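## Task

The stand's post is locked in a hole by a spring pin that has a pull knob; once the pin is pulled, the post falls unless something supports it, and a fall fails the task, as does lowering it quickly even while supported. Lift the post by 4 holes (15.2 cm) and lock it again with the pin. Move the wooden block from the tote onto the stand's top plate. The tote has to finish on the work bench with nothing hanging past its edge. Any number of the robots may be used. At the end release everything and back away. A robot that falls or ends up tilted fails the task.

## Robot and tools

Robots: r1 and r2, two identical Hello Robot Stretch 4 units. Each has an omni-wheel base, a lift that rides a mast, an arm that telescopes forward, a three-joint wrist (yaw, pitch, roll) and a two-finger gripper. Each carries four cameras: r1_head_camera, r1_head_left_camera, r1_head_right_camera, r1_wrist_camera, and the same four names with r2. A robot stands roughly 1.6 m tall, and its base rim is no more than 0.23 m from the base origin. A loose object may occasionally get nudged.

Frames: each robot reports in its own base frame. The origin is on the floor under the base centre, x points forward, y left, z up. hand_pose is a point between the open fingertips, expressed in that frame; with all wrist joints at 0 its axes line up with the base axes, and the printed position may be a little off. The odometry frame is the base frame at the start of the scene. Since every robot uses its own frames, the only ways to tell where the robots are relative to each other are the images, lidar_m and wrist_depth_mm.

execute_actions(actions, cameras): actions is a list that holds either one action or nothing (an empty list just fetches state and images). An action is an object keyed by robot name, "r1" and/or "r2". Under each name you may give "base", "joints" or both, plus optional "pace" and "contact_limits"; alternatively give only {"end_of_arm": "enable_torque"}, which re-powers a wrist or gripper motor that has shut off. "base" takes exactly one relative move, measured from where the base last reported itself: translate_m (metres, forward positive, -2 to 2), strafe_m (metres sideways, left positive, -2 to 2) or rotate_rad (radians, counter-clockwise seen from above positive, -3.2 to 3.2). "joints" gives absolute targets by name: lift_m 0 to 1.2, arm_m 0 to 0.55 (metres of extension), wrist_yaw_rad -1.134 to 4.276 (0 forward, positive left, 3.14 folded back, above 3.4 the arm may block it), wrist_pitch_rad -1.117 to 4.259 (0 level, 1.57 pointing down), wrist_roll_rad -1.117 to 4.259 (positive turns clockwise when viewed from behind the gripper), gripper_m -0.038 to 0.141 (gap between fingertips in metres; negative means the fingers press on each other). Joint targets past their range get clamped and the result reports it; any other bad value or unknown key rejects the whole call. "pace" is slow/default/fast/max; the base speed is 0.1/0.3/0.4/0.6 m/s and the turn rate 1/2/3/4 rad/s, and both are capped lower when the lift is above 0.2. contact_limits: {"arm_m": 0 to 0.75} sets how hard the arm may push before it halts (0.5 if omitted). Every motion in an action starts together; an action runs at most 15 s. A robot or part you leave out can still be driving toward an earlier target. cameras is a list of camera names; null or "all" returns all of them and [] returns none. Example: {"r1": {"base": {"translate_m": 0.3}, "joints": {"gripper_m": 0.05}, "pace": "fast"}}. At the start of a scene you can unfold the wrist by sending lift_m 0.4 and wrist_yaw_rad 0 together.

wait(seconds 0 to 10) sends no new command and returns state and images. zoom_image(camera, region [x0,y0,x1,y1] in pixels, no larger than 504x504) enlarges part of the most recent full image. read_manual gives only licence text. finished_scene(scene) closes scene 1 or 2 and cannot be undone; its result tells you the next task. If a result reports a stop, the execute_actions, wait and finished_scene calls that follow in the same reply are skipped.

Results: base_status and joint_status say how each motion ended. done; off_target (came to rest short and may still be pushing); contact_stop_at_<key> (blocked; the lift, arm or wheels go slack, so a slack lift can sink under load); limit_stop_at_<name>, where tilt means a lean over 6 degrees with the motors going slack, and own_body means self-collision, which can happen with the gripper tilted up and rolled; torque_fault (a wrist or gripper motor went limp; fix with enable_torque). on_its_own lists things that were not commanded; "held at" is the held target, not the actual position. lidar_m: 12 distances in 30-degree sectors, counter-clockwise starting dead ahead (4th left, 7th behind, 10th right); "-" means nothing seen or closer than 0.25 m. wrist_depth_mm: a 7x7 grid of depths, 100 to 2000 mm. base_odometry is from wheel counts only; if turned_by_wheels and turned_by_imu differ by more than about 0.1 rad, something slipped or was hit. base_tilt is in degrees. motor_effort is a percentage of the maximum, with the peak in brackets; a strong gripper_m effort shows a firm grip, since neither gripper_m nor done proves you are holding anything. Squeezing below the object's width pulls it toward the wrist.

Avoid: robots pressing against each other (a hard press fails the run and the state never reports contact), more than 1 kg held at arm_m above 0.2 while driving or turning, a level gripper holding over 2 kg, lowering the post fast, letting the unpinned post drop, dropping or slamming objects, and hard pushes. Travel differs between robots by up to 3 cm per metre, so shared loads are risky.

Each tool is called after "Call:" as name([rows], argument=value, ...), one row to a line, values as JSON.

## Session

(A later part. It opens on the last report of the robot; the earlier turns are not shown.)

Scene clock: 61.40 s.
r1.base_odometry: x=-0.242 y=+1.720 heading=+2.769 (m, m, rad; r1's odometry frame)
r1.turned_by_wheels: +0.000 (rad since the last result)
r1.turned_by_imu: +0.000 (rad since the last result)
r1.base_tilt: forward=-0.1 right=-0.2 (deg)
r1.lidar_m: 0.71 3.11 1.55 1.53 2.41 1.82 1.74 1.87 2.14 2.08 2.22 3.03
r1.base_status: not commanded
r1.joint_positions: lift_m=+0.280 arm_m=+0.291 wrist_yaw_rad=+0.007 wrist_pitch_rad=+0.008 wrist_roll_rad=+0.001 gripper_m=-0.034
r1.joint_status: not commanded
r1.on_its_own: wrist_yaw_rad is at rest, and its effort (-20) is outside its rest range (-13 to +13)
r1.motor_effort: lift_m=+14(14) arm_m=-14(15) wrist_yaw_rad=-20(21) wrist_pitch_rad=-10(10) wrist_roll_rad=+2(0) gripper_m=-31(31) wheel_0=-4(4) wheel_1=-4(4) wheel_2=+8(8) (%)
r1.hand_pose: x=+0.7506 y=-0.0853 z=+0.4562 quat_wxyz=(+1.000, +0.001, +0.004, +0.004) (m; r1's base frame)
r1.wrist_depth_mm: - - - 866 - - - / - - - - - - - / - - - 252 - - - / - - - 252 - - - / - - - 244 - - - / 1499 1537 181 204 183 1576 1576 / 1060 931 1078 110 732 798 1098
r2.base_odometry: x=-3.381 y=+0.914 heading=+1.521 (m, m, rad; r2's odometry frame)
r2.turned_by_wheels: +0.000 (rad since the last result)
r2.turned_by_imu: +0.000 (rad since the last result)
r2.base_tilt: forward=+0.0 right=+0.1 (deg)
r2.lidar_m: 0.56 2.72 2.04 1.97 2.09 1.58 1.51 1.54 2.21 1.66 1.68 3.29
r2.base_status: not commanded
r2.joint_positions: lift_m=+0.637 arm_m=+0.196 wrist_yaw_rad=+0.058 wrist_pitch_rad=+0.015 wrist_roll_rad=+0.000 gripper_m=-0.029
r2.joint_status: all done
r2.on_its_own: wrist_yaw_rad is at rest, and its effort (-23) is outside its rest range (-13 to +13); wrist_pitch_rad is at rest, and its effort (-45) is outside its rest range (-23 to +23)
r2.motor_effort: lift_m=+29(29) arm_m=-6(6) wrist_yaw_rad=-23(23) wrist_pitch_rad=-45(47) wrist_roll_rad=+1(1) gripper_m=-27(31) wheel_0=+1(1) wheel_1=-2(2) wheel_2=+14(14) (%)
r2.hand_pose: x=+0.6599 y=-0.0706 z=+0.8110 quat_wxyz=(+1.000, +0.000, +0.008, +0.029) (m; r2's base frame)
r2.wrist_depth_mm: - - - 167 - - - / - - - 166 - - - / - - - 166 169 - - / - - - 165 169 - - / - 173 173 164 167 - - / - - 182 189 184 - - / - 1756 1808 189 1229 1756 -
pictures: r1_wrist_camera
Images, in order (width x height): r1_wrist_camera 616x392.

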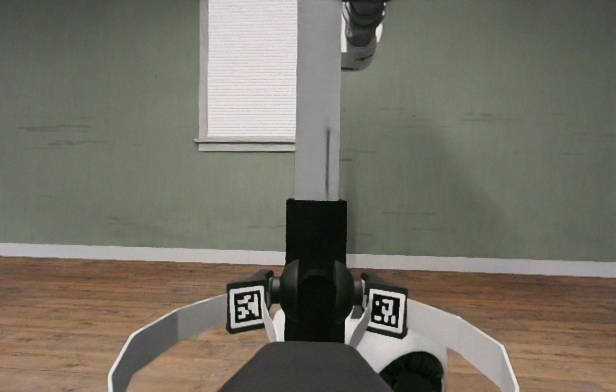

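Call:
execute_actions([
  {"r2":{"joints":{"lift_m":0.765},"pace":"slow"}},
], cameras=[])

Call:
execute_actions([
  {"r1":{"joints":{"gripper_m":0.06}}},
], cameras=[])

Call:
execute_actions([
  {"r2":{"joints":{"lift_m":0.779},"pace":"slow"},"r1":{"joints":{"arm_m":0.1}}},
], cameras=[])

Call:
execute_actions([
  {"r2":{"joints":{"lift_m":0.77},"pace":"slow"}},
], cameras=["r1_wrist_camera","r2_wrist_camera"])

Scene clock: 63.57 s.
r1.base_odometry: x=-0.242 y=+1.720 heading=+2.769 (m, m, rad; r1's odometry frame)
r1.turned_by_wheels: +0.000 (rad since the last result)
r1.turned_by_imu: +0.000 (rad since the last result)
r1.base_tilt: forward=-0.2 right=-0.2 (deg)
r1.lidar_m: 0.68 3.14 1.54 1.51 2.40 1.82 1.76 1.88 2.14 2.08 2.20 3.00
r1.base_status: not commanded
r1.joint_positions: lift_m=+0.280 arm_m=+0.291 wrist_yaw_rad=+0.007 wrist_pitch_rad=+0.008 wrist_roll_rad=+0.001 gripper_m=-0.034
r1.joint_status: not commanded
r1.on_its_own: wrist_yaw_rad is at rest, and its effort (-20) is outside its rest range (-13 to +13)
r1.motor_effort: lift_m=+14(14) arm_m=-15(14) wrist_yaw_rad=-20(20) wrist_pitch_rad=-10(10) wrist_roll_rad=+0(1) gripper_m=-29(31) wheel_0=-4(4) wheel_1=-4(4) wheel_2=+8(8) (%)
r1.hand_pose: x=+0.7506 y=-0.0853 z=+0.4562 quat_wxyz=(+1.000, +0.001, +0.004, +0.004) (m; r1's base frame)
r1.wrist_depth_mm: - - - - - - - / - - - - - - - / - - - 251 - - - / - - - 252 - - - / - - - 244 - - - / 1537 1499 181 204 183 1576 1618 / 1078 946 1078 110 741 809 1098
r2.base_odometry: x=-3.381 y=+0.914 heading=+1.521 (m, m, rad; r2's odometry frame)
r2.turned_by_wheels: +0.000 (rad since the last result)
r2.turned_by_imu: +0.000 (rad since the last result)
r2.base_tilt: forward=+0.1 right=+0.0 (deg)
r2.lidar_m: 0.55 2.71 2.04 1.97 2.08 1.58 1.51 1.57 2.25 1.66 1.70 3.28
r2.base_status: not commanded
r2.joint_positions: lift_m=+0.764 arm_m=+0.196 wrist_yaw_rad=+0.058 wrist_pitch_rad=+0.016 wrist_roll_rad=+0.000 gripper_m=-0.029
r2.joint_status: all done
r2.on_its_own: wrist_yaw_rad is at rest, and its effort (-23) is outside its rest range (-13 to +13); wrist_pitch_rad is at rest, and its effort (-45) is outside its rest range (-23 to +23)
r2.motor_effort: lift_m=+28(30) arm_m=-6(6) wrist_yaw_rad=-23(23) wrist_pitch_rad=-45(46) wrist_roll_rad=+1(1) gripper_m=-28(32) wheel_0=+1(1) wheel_1=-2(2) wheel_2=+14(14) (%)
r2.hand_pose: x=+0.6599 y=-0.0707 z=+0.9380 quat_wxyz=(+1.000, +0.000, +0.008, +0.029) (m; r2's base frame)
r2.wrist_depth_mm: - - - 167 - - - / - - - 167 - - - / - - - 166 - - - / - - - 166 169 - - / - 172 173 164 167 - - / - - 183 189 183 - - / - - - 189 - - -
pictures: none
No camera images: the call's "cameras" was empty. Leave "cameras" out to get every camera's image.

Scene clock: 65.20 s.
r1.base_odometry: x=-0.242 y=+1.720 heading=+2.769 (m, m, rad; r1's odometry frame)
r1.turned_by_wheels: +0.000 (rad since the last result)
r1.turned_by_imu: -0.001 (rad since the last result)
r1.base_tilt: forward=-0.2 right=-0.3 (deg)
r1.lidar_m: 0.69 3.13 1.56 1.51 2.36 1.82 1.75 1.90 2.14 2.08 2.19 3.02
r1.base_status: not commanded
r1.joint_positions: lift_m=+0.280 arm_m=+0.289 wrist_yaw_rad=-0.001 wrist_pitch_rad=+0.007 wrist_roll_rad=+0.001 gripper_m=+0.060
r1.joint_status: all done
r1.motor_effort: lift_m=+14(14) arm_m=-3(14) wrist_yaw_rad=+2(21) wrist_pitch_rad=-7(10) wrist_roll_rad=+1(1) gripper_m=-5(29) wheel_0=+0(4) wheel_1=-1(4) wheel_2=-2(8) (%)
r1.hand_pose: x=+0.7480 y=-0.0876 z=+0.4566 quat_wxyz=(+1.000, +0.001, +0.003, +0.000) (m; r1's base frame)
r1.wrist_depth_mm: - - - 254 - - - / - - - 254 - - - / - - - 254 - - - / - - - 255 - - - / - - - 247 - - - / 1499 1537 196 249 196 1618 1661 / 1078 1008 1060 110 732 1042 1118
r2.base_odometry: x=-3.381 y=+0.914 heading=+1.521 (m, m, rad; r2's odometry frame)
r2.turned_by_wheels: +0.000 (rad since the last result)
r2.turned_by_imu: +0.000 (rad since the last result)
r2.base_tilt: forward=+0.2 right=+0.0 (deg)
r2.lidar_m: 0.57 2.75 2.02 1.98 2.09 1.59 1.50 1.57 2.23 1.66 1.70 3.30
r2.base_status: not commanded
r2.joint_positions: lift_m=+0.764 arm_m=+0.196 wrist_yaw_rad=+0.058 wrist_pitch_rad=+0.016 wrist_roll_rad=+0.000 gripper_m=-0.029
r2.joint_status: not commanded
r2.on_its_own: wrist_yaw_rad is at rest, and its effort (-24) is outside its rest range (-13 to +13); wrist_pitch_rad is at rest, and its effort (-45) is outside its rest range (-23 to +23)
r2.motor_effort: lift_m=+29(29) arm_m=-6(6) wrist_yaw_rad=-24(24) wrist_pitch_rad=-45(44) wrist_roll_rad=+0(1) gripper_m=-29(30) wheel_0=+1(0) wheel_1=-2(2) wheel_2=+14(14) (%)
r2.hand_pose: x=+0.6600 y=-0.0705 z=+0.9380 quat_wxyz=(+1.000, +0.000, +0.008, +0.029) (m; r2's base frame)
r2.wrist_depth_mm: - - - 167 - - - / - - - 167 - - - / - - - 166 169 - - / - - - 166 169 - - / - 173 173 164 167 - - / - - 182 189 184 - - / - - - 189 - - -
pictures: none
No camera images: the call's "cameras" was empty. Leave "cameras" out to get every camera's image.

Scene clock: 66.87 s.
r1.base_odometry: x=-0.242 y=+1.720 heading=+2.769 (m, m, rad; r1's odometry frame)
r1.turned_by_wheels: +0.000 (rad since the last result)
r1.turned_by_imu: +0.000 (rad since the last result)
r1.base_tilt: forward=-0.2 right=-0.3 (deg)
r1.lidar_m: 0.69 3.13 1.53 1.52 2.40 1.81 1.75 1.87 2.16 2.07 2.17 3.03
r1.base_status: not commanded
r1.joint_positions: lift_m=+0.280 arm_m=+0.101 wrist_yaw_rad=+0.000 wrist_pitch_rad=+0.007 wrist_roll_rad=+0.001 gripper_m=+0.060
r1.joint_status: all done
r1.motor_effort: lift_m=+14(14) arm_m=-6(6) wrist_yaw_rad=+1(2) wrist_pitch_rad=-8(8) wrist_roll_rad=+0(0) gripper_m=-3(3) wheel_0=+0(0) wheel_1=-1(1) wheel_2=-3(3) (%)
r1.hand_pose: x=+0.5605 y=-0.0874 z=+0.4565 quat_wxyz=(+1.000, +0.001, +0.004, +0.000) (m; r1's base frame)
r1.wrist_depth_mm: - - - 1160 - - - / - - - - - - - / - - - - - - - / - - - - - - - / - - - - - - - / 1537 1576 196 931 196 1576 1618 / 1060 991 1078 110 931 1025 1078
r2.base_odometry: x=-3.381 y=+0.914 heading=+1.521 (m, m, rad; r2's odometry frame)
r2.turned_by_wheels: +0.000 (rad since the last result)
r2.turned_by_imu: +0.000 (rad since the last result)
r2.base_tilt: forward=+0.2 right=+0.1 (deg)
r2.lidar_m: 0.57 2.74 2.04 1.96 2.10 1.58 1.51 1.55 2.26 1.69 1.67 3.28
r2.base_status: not commanded
r2.joint_positions: lift_m=+0.778 arm_m=+0.196 wrist_yaw_rad=+0.058 wrist_pitch_rad=+0.022 wrist_roll_rad=+0.000 gripper_m=-0.029
r2.joint_status: all done
r2.on_its_own: wrist_yaw_rad is at rest, and its effort (-25) is outside its rest range (-13 to +13); wrist_pitch_rad is at rest, and its effort (-65) is outside its rest range (-23 to +23)
r2.motor_effort: lift_m=+31(32) arm_m=-6(6) wrist_yaw_rad=-25(25) wrist_pitch_rad=-65(69) wrist_roll_rad=+1(1) gripper_m=-33(29) wheel_0=+0(1) wheel_1=-2(2) wheel_2=+14(14) (%)
r2.hand_pose: x=+0.6599 y=-0.0704 z=+0.9499 quat_wxyz=(+1.000, +0.000, +0.011, +0.029) (m; r2's base frame)
r2.wrist_depth_mm: - - - 166 - - - / - - - 165 - - - / - - - 165 168 - - / - - - 165 168 - - / - - 179 163 167 - - / - - 183 189 184 - - / - 158 - 189 - 1983 -
pictures: none
No camera images: the call's "cameras" was empty. Leave "cameras" out to get every camera's image.

Scene clock: 67.57 s.
r1.base_odometry: x=-0.242 y=+1.720 heading=+2.769 (m, m, rad; r1's odometry frame)
r1.turned_by_wheels: +0.000 (rad since the last result)
r1.turned_by_imu: +0.000 (rad since the last result)
r1.base_tilt: forward=-0.2 right=-0.2 (deg)
r1.lidar_m: 0.69 3.14 1.54 1.51 2.38 1.83 1.75 1.90 2.15 2.08 2.19 3.01
r1.base_status: not commanded
r1.joint_positions: lift_m=+0.280 arm_m=+0.101 wrist_yaw_rad=+0.000 wrist_pitch_rad=+0.007 wrist_roll_rad=+0.001 gripper_m=+0.060
r1.joint_status: not commanded
r1.motor_effort: lift_m=+14(14) arm_m=-6(6) wrist_yaw_rad=+1(1) wrist_pitch_rad=-8(8) wrist_roll_rad=+0(1) gripper_m=-4(3) wheel_0=+0(0) wheel_1=-1(1) wheel_2=-2(3) (%)
r1.hand_pose: x=+0.5605 y=-0.0874 z=+0.4565 quat_wxyz=(+1.000, +0.001, +0.004, +0.000) (m; r1's base frame)
r1.wrist_depth_mm: - - - 1118 - - - / - - - - - - - / - - - - - - - / - - - - - - - / - - - - - - - / 1537 1537 196 917 196 1618 1618 / 1078 991 1078 110 931 1008 1098
r2.base_odometry: x=-3.381 y=+0.914 heading=+1.521 (m, m, rad; r2's odometry frame)
r2.turned_by_wheels: +0.000 (rad since the last result)
r2.turned_by_imu: +0.000 (rad since the last result)
r2.base_tilt: forward=+0.1 right=+0.0 (deg)
r2.lidar_m: 0.57 2.72 2.04 1.95 2.09 1.57 1.52 1.58 2.24 1.67 1.68 3.29
r2.base_status: not commanded
r2.joint_positions: lift_m=+0.770 arm_m=+0.196 wrist_yaw_rad=+0.058 wrist_pitch_rad=+0.011 wrist_roll_rad=+0.000 gripper_m=-0.029
r2.joint_status: all done
r2.on_its_own: wrist_yaw_rad is at rest, and its effort (-24) is outside its rest range (-13 to +13); wrist_pitch_rad is at rest, and its effort (-34) is outside its rest range (-23 to +23)
r2.motor_effort: lift_m=+17(30) arm_m=-6(6) wrist_yaw_rad=-24(25) wrist_pitch_rad=-34(64) wrist_roll_rad=+1(0) gripper_m=-31(30) wheel_0=+0(0) wheel_1=-2(2) wheel_2=+14(14) (%)
r2.hand_pose: x=+0.6600 y=-0.0705 z=+0.9451 quat_wxyz=(+1.000, +0.000, +0.006, +0.029) (m; r2's base frame)
r2.wrist_depth_mm: - - - 168 - - - / - - - 168 - - - / - - - 167 - - - / - - - 166 169 - - / - 167 169 164 167 - - / - - 182 189 204 - - / - - - 188 - - -
pictures: r1_wrist_camera, r2_wrist_camera
Images, in order (width x height): r1_wrist_camera 616x392, r2_wrist_camera 616x392.

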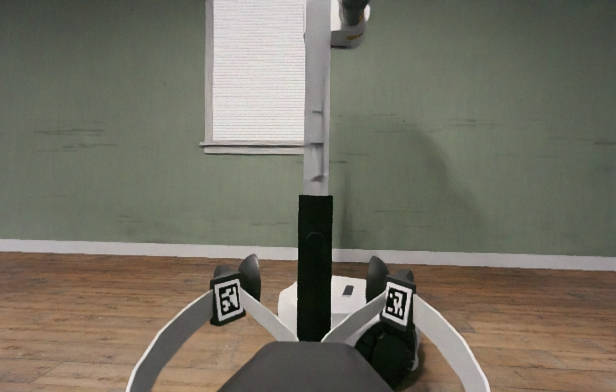

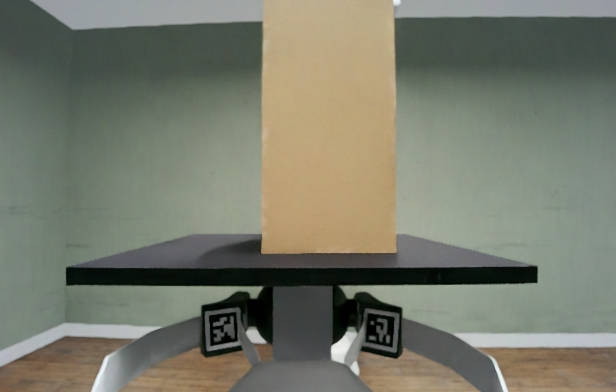

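Confirm the lock.

Call:
execute_actions([
  {"r2":{"joints":{"lift_m":0.764},"pace":"slow"}},
], cameras=[])

Scene clock: 68.30 s.
r1.base_odometry: x=-0.242 y=+1.720 heading=+2.769 (m, m, rad; r1's odometry frame)
r1.turned_by_wheels: +0.000 (rad since the last result)
r1.turned_by_imu: +0.000 (rad since the last result)
r1.base_tilt: forward=-0.2 right=-0.3 (deg)
r1.lidar_m: 0.69 3.12 1.56 1.53 2.38 1.80 1.75 1.87 2.15 2.09 2.21 3.01
r1.base_status: not commanded
r1.joint_positions: lift_m=+0.280 arm_m=+0.101 wrist_yaw_rad=+0.000 wrist_pitch_rad=+0.007 wrist_roll_rad=+0.001 gripper_m=+0.060
r1.joint_status: not commanded
r1.motor_effort: lift_m=+14(14) arm_m=-6(6) wrist_yaw_rad=+1(1) wrist_pitch_rad=-8(8) wrist_roll_rad=+0(0) gripper_m=-4(5) wheel_0=+0(0) wheel_1=-1(1) wheel_2=-3(2) (%)
r1.hand_pose: x=+0.5605 y=-0.0874 z=+0.4565 quat_wxyz=(+1.000, +0.001, +0.004, +0.000) (m; r1's base frame)
r1.wrist_depth_mm: - - - 1160 - - - / - - - - - - - / - - - - - - - / - - - - - - - / - - - - - - - / 1537 1537 195 931 195 1576 1618 / 1042 1008 1060 110 917 1025 1098
r2.base_odometry: x=-3.381 y=+0.914 heading=+1.521 (m, m, rad; r2's odometry frame)
r2.turned_by_wheels: +0.000 (rad since the last result)
r2.turned_by_imu: +0.000 (rad since the last result)
r2.base_tilt: forward=+0.1 right=+0.0 (deg)
r2.lidar_m: 0.57 2.70 2.04 1.95 2.06 1.58 1.52 1.52 2.26 1.64 1.69 3.29
r2.base_status: not commanded
r2.joint_positions: lift_m=+0.764 arm_m=+0.196 wrist_yaw_rad=+0.058 wrist_pitch_rad=+0.007 wrist_roll_rad=+0.000 gripper_m=-0.029
r2.joint_status: all done
r2.on_its_own: wrist_yaw_rad is at rest, and its effort (-23) is outside its rest range (-13 to +13)
r2.motor_effort: lift_m=+16(18) arm_m=-6(6) wrist_yaw_rad=-23(24) wrist_pitch_rad=-21(34) wrist_roll_rad=+1(2) gripper_m=-30(31) wheel_0=-1(0) wheel_1=-2(2) wheel_2=+14(14) (%)
r2.hand_pose: x=+0.6600 y=-0.0706 z=+0.9405 quat_wxyz=(+1.000, +0.000, +0.003, +0.029) (m; r2's base frame)
r2.wrist_depth_mm: - - - 169 - - - / - - - 168 - - - / - - - 167 - - - / - - - 167 - - - / - 163 164 165 167 166 - / - - 203 189 208 - - / - 158 - 188 - - -
pictures: none
No camera images: the call's "cameras" was empty. Leave "cameras" out to get every camera's image.

Call:
execute_actions([
  {"r2":{"joints":{"lift_m":0.758},"pace":"slow"}},
], cameras=[])

Scene clock: 69.10 s.
r1.base_odometry: x=-0.242 y=+1.720 heading=+2.769 (m, m, rad; r1's odometry frame)
r1.turned_by_wheels: +0.000 (rad since the last result)
r1.turned_by_imu: +0.000 (rad since the last result)
r1.base_tilt: forward=-0.2 right=-0.2 (deg)
r1.lidar_m: 0.68 3.12 1.55 1.52 2.38 1.80 1.75 1.89 2.15 2.08 2.20 3.02
r1.base_status: not commanded
r1.joint_positions: lift_m=+0.280 arm_m=+0.101 wrist_yaw_rad=+0.000 wrist_pitch_rad=+0.007 wrist_roll_rad=+0.001 gripper_m=+0.060
r1.joint_status: not commanded
r1.motor_effort: lift_m=+14(14) arm_m=-6(6) wrist_yaw_rad=+1(1) wrist_pitch_rad=-8(8) wrist_roll_rad=+1(1) gripper_m=-4(5) wheel_0=-1(0) wheel_1=-1(1) wheel_2=-3(2) (%)
r1.hand_pose: x=+0.5605 y=-0.0874 z=+0.4565 quat_wxyz=(+1.000, +0.001, +0.004, +0.000) (m; r1's base frame)
r1.wrist_depth_mm: - - - 1118 - - - / - - - - - - - / - - - - - - - / - - - - - - - / - - - - - - - / 1576 1576 196 917 195 1618 1618 / 1042 976 1078 110 946 1025 1118
r2.base_odometry: x=-3.381 y=+0.914 heading=+1.521 (m, m, rad; r2's odometry frame)
r2.turned_by_wheels: +0.000 (rad since the last result)
r2.turned_by_imu: +0.000 (rad since the last result)
r2.base_tilt: forward=+0.1 right=-0.1 (deg)
r2.lidar_m: 0.57 2.74 2.05 1.99 2.10 1.57 1.50 1.56 2.22 1.64 1.66 3.28
r2.base_status: not commanded
r2.joint_positions: lift_m=+0.758 arm_m=+0.196 wrist_yaw_rad=+0.058 wrist_pitch_rad=+0.007 wrist_roll_rad=+0.000 gripper_m=-0.029
r2.joint_status: all done
r2.on_its_own: wrist_yaw_rad is at rest, and its effort (-23) is outside its rest range (-13 to +13)
r2.motor_effort: lift_m=+16(16) arm_m=-6(6) wrist_yaw_rad=-23(23) wrist_pitch_rad=-20(21) wrist_roll_rad=+1(1) gripper_m=-29(28) wheel_0=+0(0) wheel_1=-2(2) wheel_2=+14(14) (%)
r2.hand_pose: x=+0.6600 y=-0.0706 z=+0.9346 quat_wxyz=(+1.000, +0.000, +0.003, +0.029) (m; r2's base frame)
r2.wrist_depth_mm: - - - 169 - - - / - - - 168 - - - / - - - 167 - - - / - - - 167 - - - / - 162 164 165 165 166 - / - - 203 189 209 - - / - 158 - 188 - - -
pictures: none
No camera images: the call's "cameras" was empty. Leave "cameras" out to get every camera's image.

Not locked; just pin friction. Go higher.

Call:
execute_actions([
  {"r2":{"joints":{"lift_m":0.784},"pace":"slow"}},
], cameras=[])

Call:
execute_actions([
  {"r2":{"joints":{"lift_m":0.768},"pace":"slow"}},
], cameras=[])

Scene clock: 70.27 s.
r1.base_odometry: x=-0.242 y=+1.720 heading=+2.769 (m, m, rad; r1's odometry frame)
r1.turned_by_wheels: +0.000 (rad since the last result)
r1.turned_by_imu: +0.000 (rad since the last result)
r1.base_tilt: forward=-0.3 right=-0.2 (deg)
r1.lidar_m: 0.69 3.12 1.54 1.53 2.40 1.83 1.75 1.90 2.12 2.08 2.22 3.04
r1.base_status: not commanded
r1.joint_positions: lift_m=+0.280 arm_m=+0.101 wrist_yaw_rad=+0.000 wrist_pitch_rad=+0.007 wrist_roll_rad=+0.001 gripper_m=+0.060
r1.joint_status: not commanded
r1.motor_effort: lift_m=+14(14) arm_m=-6(6) wrist_yaw_rad=+1(1) wrist_pitch_rad=-8(9) wrist_roll_rad=+1(0) gripper_m=-4(4) wheel_0=+0(0) wheel_1=-1(1) wheel_2=-3(3) (%)
r1.hand_pose: x=+0.5605 y=-0.0874 z=+0.4565 quat_wxyz=(+1.000, +0.001, +0.004, +0.000) (m; r1's base frame)
r1.wrist_depth_mm: - - - 1182 - - - / - - - - - - - / - - - - - - - / - - - - - - - / - - - - - - - / 1537 1499 195 931 195 1576 1618 / 1042 991 1042 110 931 1025 1098
r2.base_odometry: x=-3.381 y=+0.914 heading=+1.521 (m, m, rad; r2's odometry frame)
r2.turned_by_wheels: +0.000 (rad since the last result)
r2.turned_by_imu: +0.000 (rad since the last result)
r2.base_tilt: forward=+0.1 right=+0.0 (deg)
r2.lidar_m: 0.58 2.72 2.04 1.97 2.10 1.59 1.50 1.54 2.23 1.66 1.68 3.30
r2.base_status: not commanded
r2.joint_positions: lift_m=+0.783 arm_m=+0.196 wrist_yaw_rad=+0.058 wrist_pitch_rad=+0.019 wrist_roll_rad=+0.000 gripper_m=-0.029
r2.joint_status: all done
r2.on_its_own: wrist_yaw_rad is at rest, and its effort (-24) is outside its rest range (-13 to +13); wrist_pitch_rad is at rest, and its effort (-55) is outside its rest range (-23 to +23)
r2.motor_effort: lift_m=+30(31) arm_m=-6(6) wrist_yaw_rad=-24(25) wrist_pitch_rad=-55(72) wrist_roll_rad=+1(1) gripper_m=-31(30) wheel_0=+0(0) wheel_1=-2(2) wheel_2=+13(13) (%)
r2.hand_pose: x=+0.6599 y=-0.0706 z=+0.9560 quat_wxyz=(+1.000, +0.000, +0.009, +0.029) (m; r2's base frame)
r2.wrist_depth_mm: - - - 167 - - - / - - - 166 - - - / - - - 166 169 - - / - - - 165 168 - - / - - 177 164 167 - - / - - 182 189 184 - - / - - - 189 - - -
pictures: none
No camera images: the call's "cameras" was empty. Leave "cameras" out to get every camera's image.

Scene clock: 71.13 s.
r1.base_odometry: x=-0.242 y=+1.720 heading=+2.769 (m, m, rad; r1's odometry frame)
r1.turned_by_wheels: +0.000 (rad since the last result)
r1.turned_by_imu: +0.000 (rad since the last result)
r1.base_tilt: forward=-0.3 right=-0.2 (deg)
r1.lidar_m: 0.70 3.12 1.54 1.54 2.38 1.80 1.77 1.84 2.15 2.08 2.20 3.04
r1.base_status: not commanded
r1.joint_positions: lift_m=+0.280 arm_m=+0.101 wrist_yaw_rad=+0.000 wrist_pitch_rad=+0.007 wrist_roll_rad=+0.001 gripper_m=+0.060
r1.joint_status: not commanded
r1.motor_effort: lift_m=+14(14) arm_m=-6(6) wrist_yaw_rad=+1(1) wrist_pitch_rad=-8(8) wrist_roll_rad=+0(0) gripper_m=-3(5) wheel_0=-1(0) wheel_1=-1(1) wheel_2=-3(2) (%)
r1.hand_pose: x=+0.5605 y=-0.0874 z=+0.4565 quat_wxyz=(+1.000, +0.001, +0.004, +0.000) (m; r1's base frame)
r1.wrist_depth_mm: - - - 1160 - - - / - - - - - - - / - - - - - - - / - - - - - - - / - - - - - - - / 1576 1499 196 931 196 1618 1661 / 1078 991 1060 110 931 1042 1118
r2.base_odometry: x=-3.381 y=+0.914 heading=+1.521 (m, m, rad; r2's odometry frame)
r2.turned_by_wheels: +0.000 (rad since the last result)
r2.turned_by_imu: +0.000 (rad since the last result)
r2.base_tilt: forward=+0.2 right=+0.1 (deg)
r2.lidar_m: 0.56 2.75 2.06 1.96 2.10 1.58 1.50 1.55 2.26 1.66 1.67 3.27
r2.base_status: not commanded
r2.joint_positions: lift_m=+0.768 arm_m=+0.196 wrist_yaw_rad=+0.057 wrist_pitch_rad=+0.001 wrist_roll_rad=+0.000 gripper_m=-0.029
r2.joint_status: all done
r2.on_its_own: wrist_yaw_rad is at rest, and its effort (-21) is outside its rest range (-13 to +13)
r2.motor_effort: lift_m=+14(29) arm_m=-5(6) wrist_yaw_rad=-21(23) wrist_pitch_rad=-4(54) wrist_roll_rad=+1(1) gripper_m=-28(30) wheel_0=+0(0) wheel_1=-2(2) wheel_2=+13(13) (%)
r2.hand_pose: x=+0.6599 y=-0.0708 z=+0.9463 quat_wxyz=(+1.000, +0.000, +0.001, +0.029) (m; r2's base frame)
r2.wrist_depth_mm: - - - 170 - - - / - - - 169 - - - / - - - 168 - - - / - - - 167 - - - / - 154 156 158 159 158 - / - - 203 189 208 - - / - 158 - 188 - - -
pictures: none
No camera images: the call's "cameras" was empty. Leave "cameras" out to get every camera's image.

Locked.

Call:
execute_actions([
  {"r2":{"joints":{"gripper_m":0.08}}},
], cameras=[])

Call:
execute_actions([
  {"r2":{"base":{"translate_m":-0.2},"joints":{"arm_m":0.01}},"r1":{"joints":{"arm_m":0.01}}},
], cameras=["r2_head_right_camera"])

Call:
finished_scene(scene=1)

Scene clock: 73.20 s.
r1.base_odometry: x=-0.242 y=+1.720 heading=+2.769 (m, m, rad; r1's odometry frame)
r1.turned_by_wheels: +0.000 (rad since the last result)
r1.turned_by_imu: +0.000 (rad since the last result)
r1.base_tilt: forward=-0.3 right=-0.2 (deg)
r1.lidar_m: 0.70 3.12 1.55 1.52 2.39 1.78 1.75 1.90 2.12 2.06 2.17 3.02
r1.base_status: not commanded
r1.joint_positions: lift_m=+0.280 arm_m=+0.101 wrist_yaw_rad=+0.000 wrist_pitch_rad=+0.007 wrist_roll_rad=+0.001 gripper_m=+0.060
r1.joint_status: not commanded
r1.motor_effort: lift_m=+14(14) arm_m=-6(6) wrist_yaw_rad=+1(1) wrist_pitch_rad=-8(8) wrist_roll_rad=+2(0) gripper_m=-4(3) wheel_0=-1(0) wheel_1=-1(1) wheel_2=-3(3) (%)
r1.hand_pose: x=+0.5605 y=-0.0874 z=+0.4565 quat_wxyz=(+1.000, +0.001, +0.004, +0.000) (m; r1's base frame)
r1.wrist_depth_mm: - - - 1182 - - - / - - - - - - - / - - - - - - - / - - - - - - - / - - - - - - - / 1537 1537 196 917 196 1618 1661 / 1042 991 1060 110 946 1025 1098
r2.base_odometry: x=-3.381 y=+0.913 heading=+1.520 (m, m, rad; r2's odometry frame)
r2.turned_by_wheels: -0.001 (rad since the last result)
r2.turned_by_imu: -0.001 (rad since the last result)
r2.base_tilt: forward=+0.0 right=+0.0 (deg)
r2.lidar_m: 0.56 2.74 2.03 1.97 2.09 1.57 1.52 1.55 2.25 1.66 1.69 3.29
r2.base_status: not commanded
r2.joint_positions: lift_m=+0.768 arm_m=+0.196 wrist_yaw_rad=+0.050 wrist_pitch_rad=+0.002 wrist_roll_rad=+0.000 gripper_m=+0.080
r2.joint_status: all done
r2.motor_effort: lift_m=+14(14) arm_m=-4(6) wrist_yaw_rad=-2(21) wrist_pitch_rad=-6(6) wrist_roll_rad=+0(2) gripper_m=-3(27) wheel_0=+0(1) wheel_1=-2(2) wheel_2=+1(13) (%)
r2.hand_pose: x=+0.6591 y=-0.0728 z=+0.9461 quat_wxyz=(+1.000, +0.000, +0.001, +0.025) (m; r2's base frame)
r2.wrist_depth_mm: - - - 175 - - - / - - - 174 - - - / - - - 172 - - - / - - - 171 - - - / - - 199 169 173 - - / - - 214 193 222 - - / - - - 153 - - -
pictures: none
No camera images: the call's "cameras" was empty. Leave "cameras" out to get every camera's image.

Scene clock: 75.27 s.
r1.base_odometry: x=-0.242 y=+1.720 heading=+2.769 (m, m, rad; r1's odometry frame)
r1.turned_by_wheels: +0.000 (rad since the last result)
r1.turned_by_imu: +0.000 (rad since the last result)
r1.base_tilt: forward=-0.2 right=-0.2 (deg)
r1.lidar_m: 0.69 3.13 1.54 1.51 2.40 1.81 1.76 1.90 2.13 2.08 2.20 3.01
r1.base_status: not commanded
r1.joint_positions: lift_m=+0.280 arm_m=+0.011 wrist_yaw_rad=+0.000 wrist_pitch_rad=+0.007 wrist_roll_rad=+0.001 gripper_m=+0.060
r1.joint_status: all done
r1.motor_effort: lift_m=+14(14) arm_m=-6(7) wrist_yaw_rad=+1(0) wrist_pitch_rad=-8(8) wrist_roll_rad=+0(1) gripper_m=-3(2) wheel_0=+0(0) wheel_1=-1(1) wheel_2=-3(2) (%)
r1.hand_pose: x=+0.4705 y=-0.0874 z=+0.4565 quat_wxyz=(+1.000, +0.001, +0.004, +0.000) (m; r1's base frame)
r1.wrist_depth_mm: - - - - - - - / - - - - - - - / - - - - - - - / - - - - - - - / - - - - - - - / 1537 1499 196 1160 195 1618 1661 / 1060 991 1060 110 1098 1042 1138
r2.base_odometry: x=-3.391 y=+0.714 heading=+1.520 (m, m, rad; r2's odometry frame)
r2.turned_by_wheels: +0.000 (rad since the last result)
r2.turned_by_imu: +0.000 (rad since the last result)
r2.base_tilt: forward=+0.0 right=+0.0 (deg)
r2.lidar_m: 0.72 2.74 2.06 1.97 1.86 1.39 1.27 1.34 1.94 2.37 1.73 3.47
r2.base_status: done
r2.joint_positions: lift_m=+0.768 arm_m=+0.011 wrist_yaw_rad=+0.050 wrist_pitch_rad=+0.003 wrist_roll_rad=+0.000 gripper_m=+0.080
r2.joint_status: all done
r2.motor_effort: lift_m=+15(15) arm_m=-8(8) wrist_yaw_rad=+0(2) wrist_pitch_rad=-8(8) wrist_roll_rad=+1(1) gripper_m=-2(4) wheel_0=-3(6) wheel_1=-3(6) wheel_2=+3(12) (%)
r2.hand_pose: x=+0.4748 y=-0.0729 z=+0.9459 quat_wxyz=(+1.000, +0.000, +0.001, +0.025) (m; r2's base frame)
r2.wrist_depth_mm: - - - - - - - / - - - - - - - / - - - - - - - / - - - 591 - - - / - - - - - - - / - - 214 - 222 - - / - - - 153 - - -
pictures: r2_head_right_camera
Images, in order (width x height): r2_head_right_camera 420x672.

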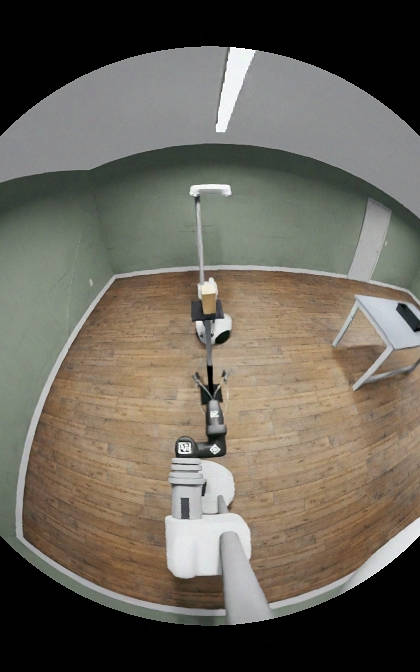

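The scene is finished: the task was done.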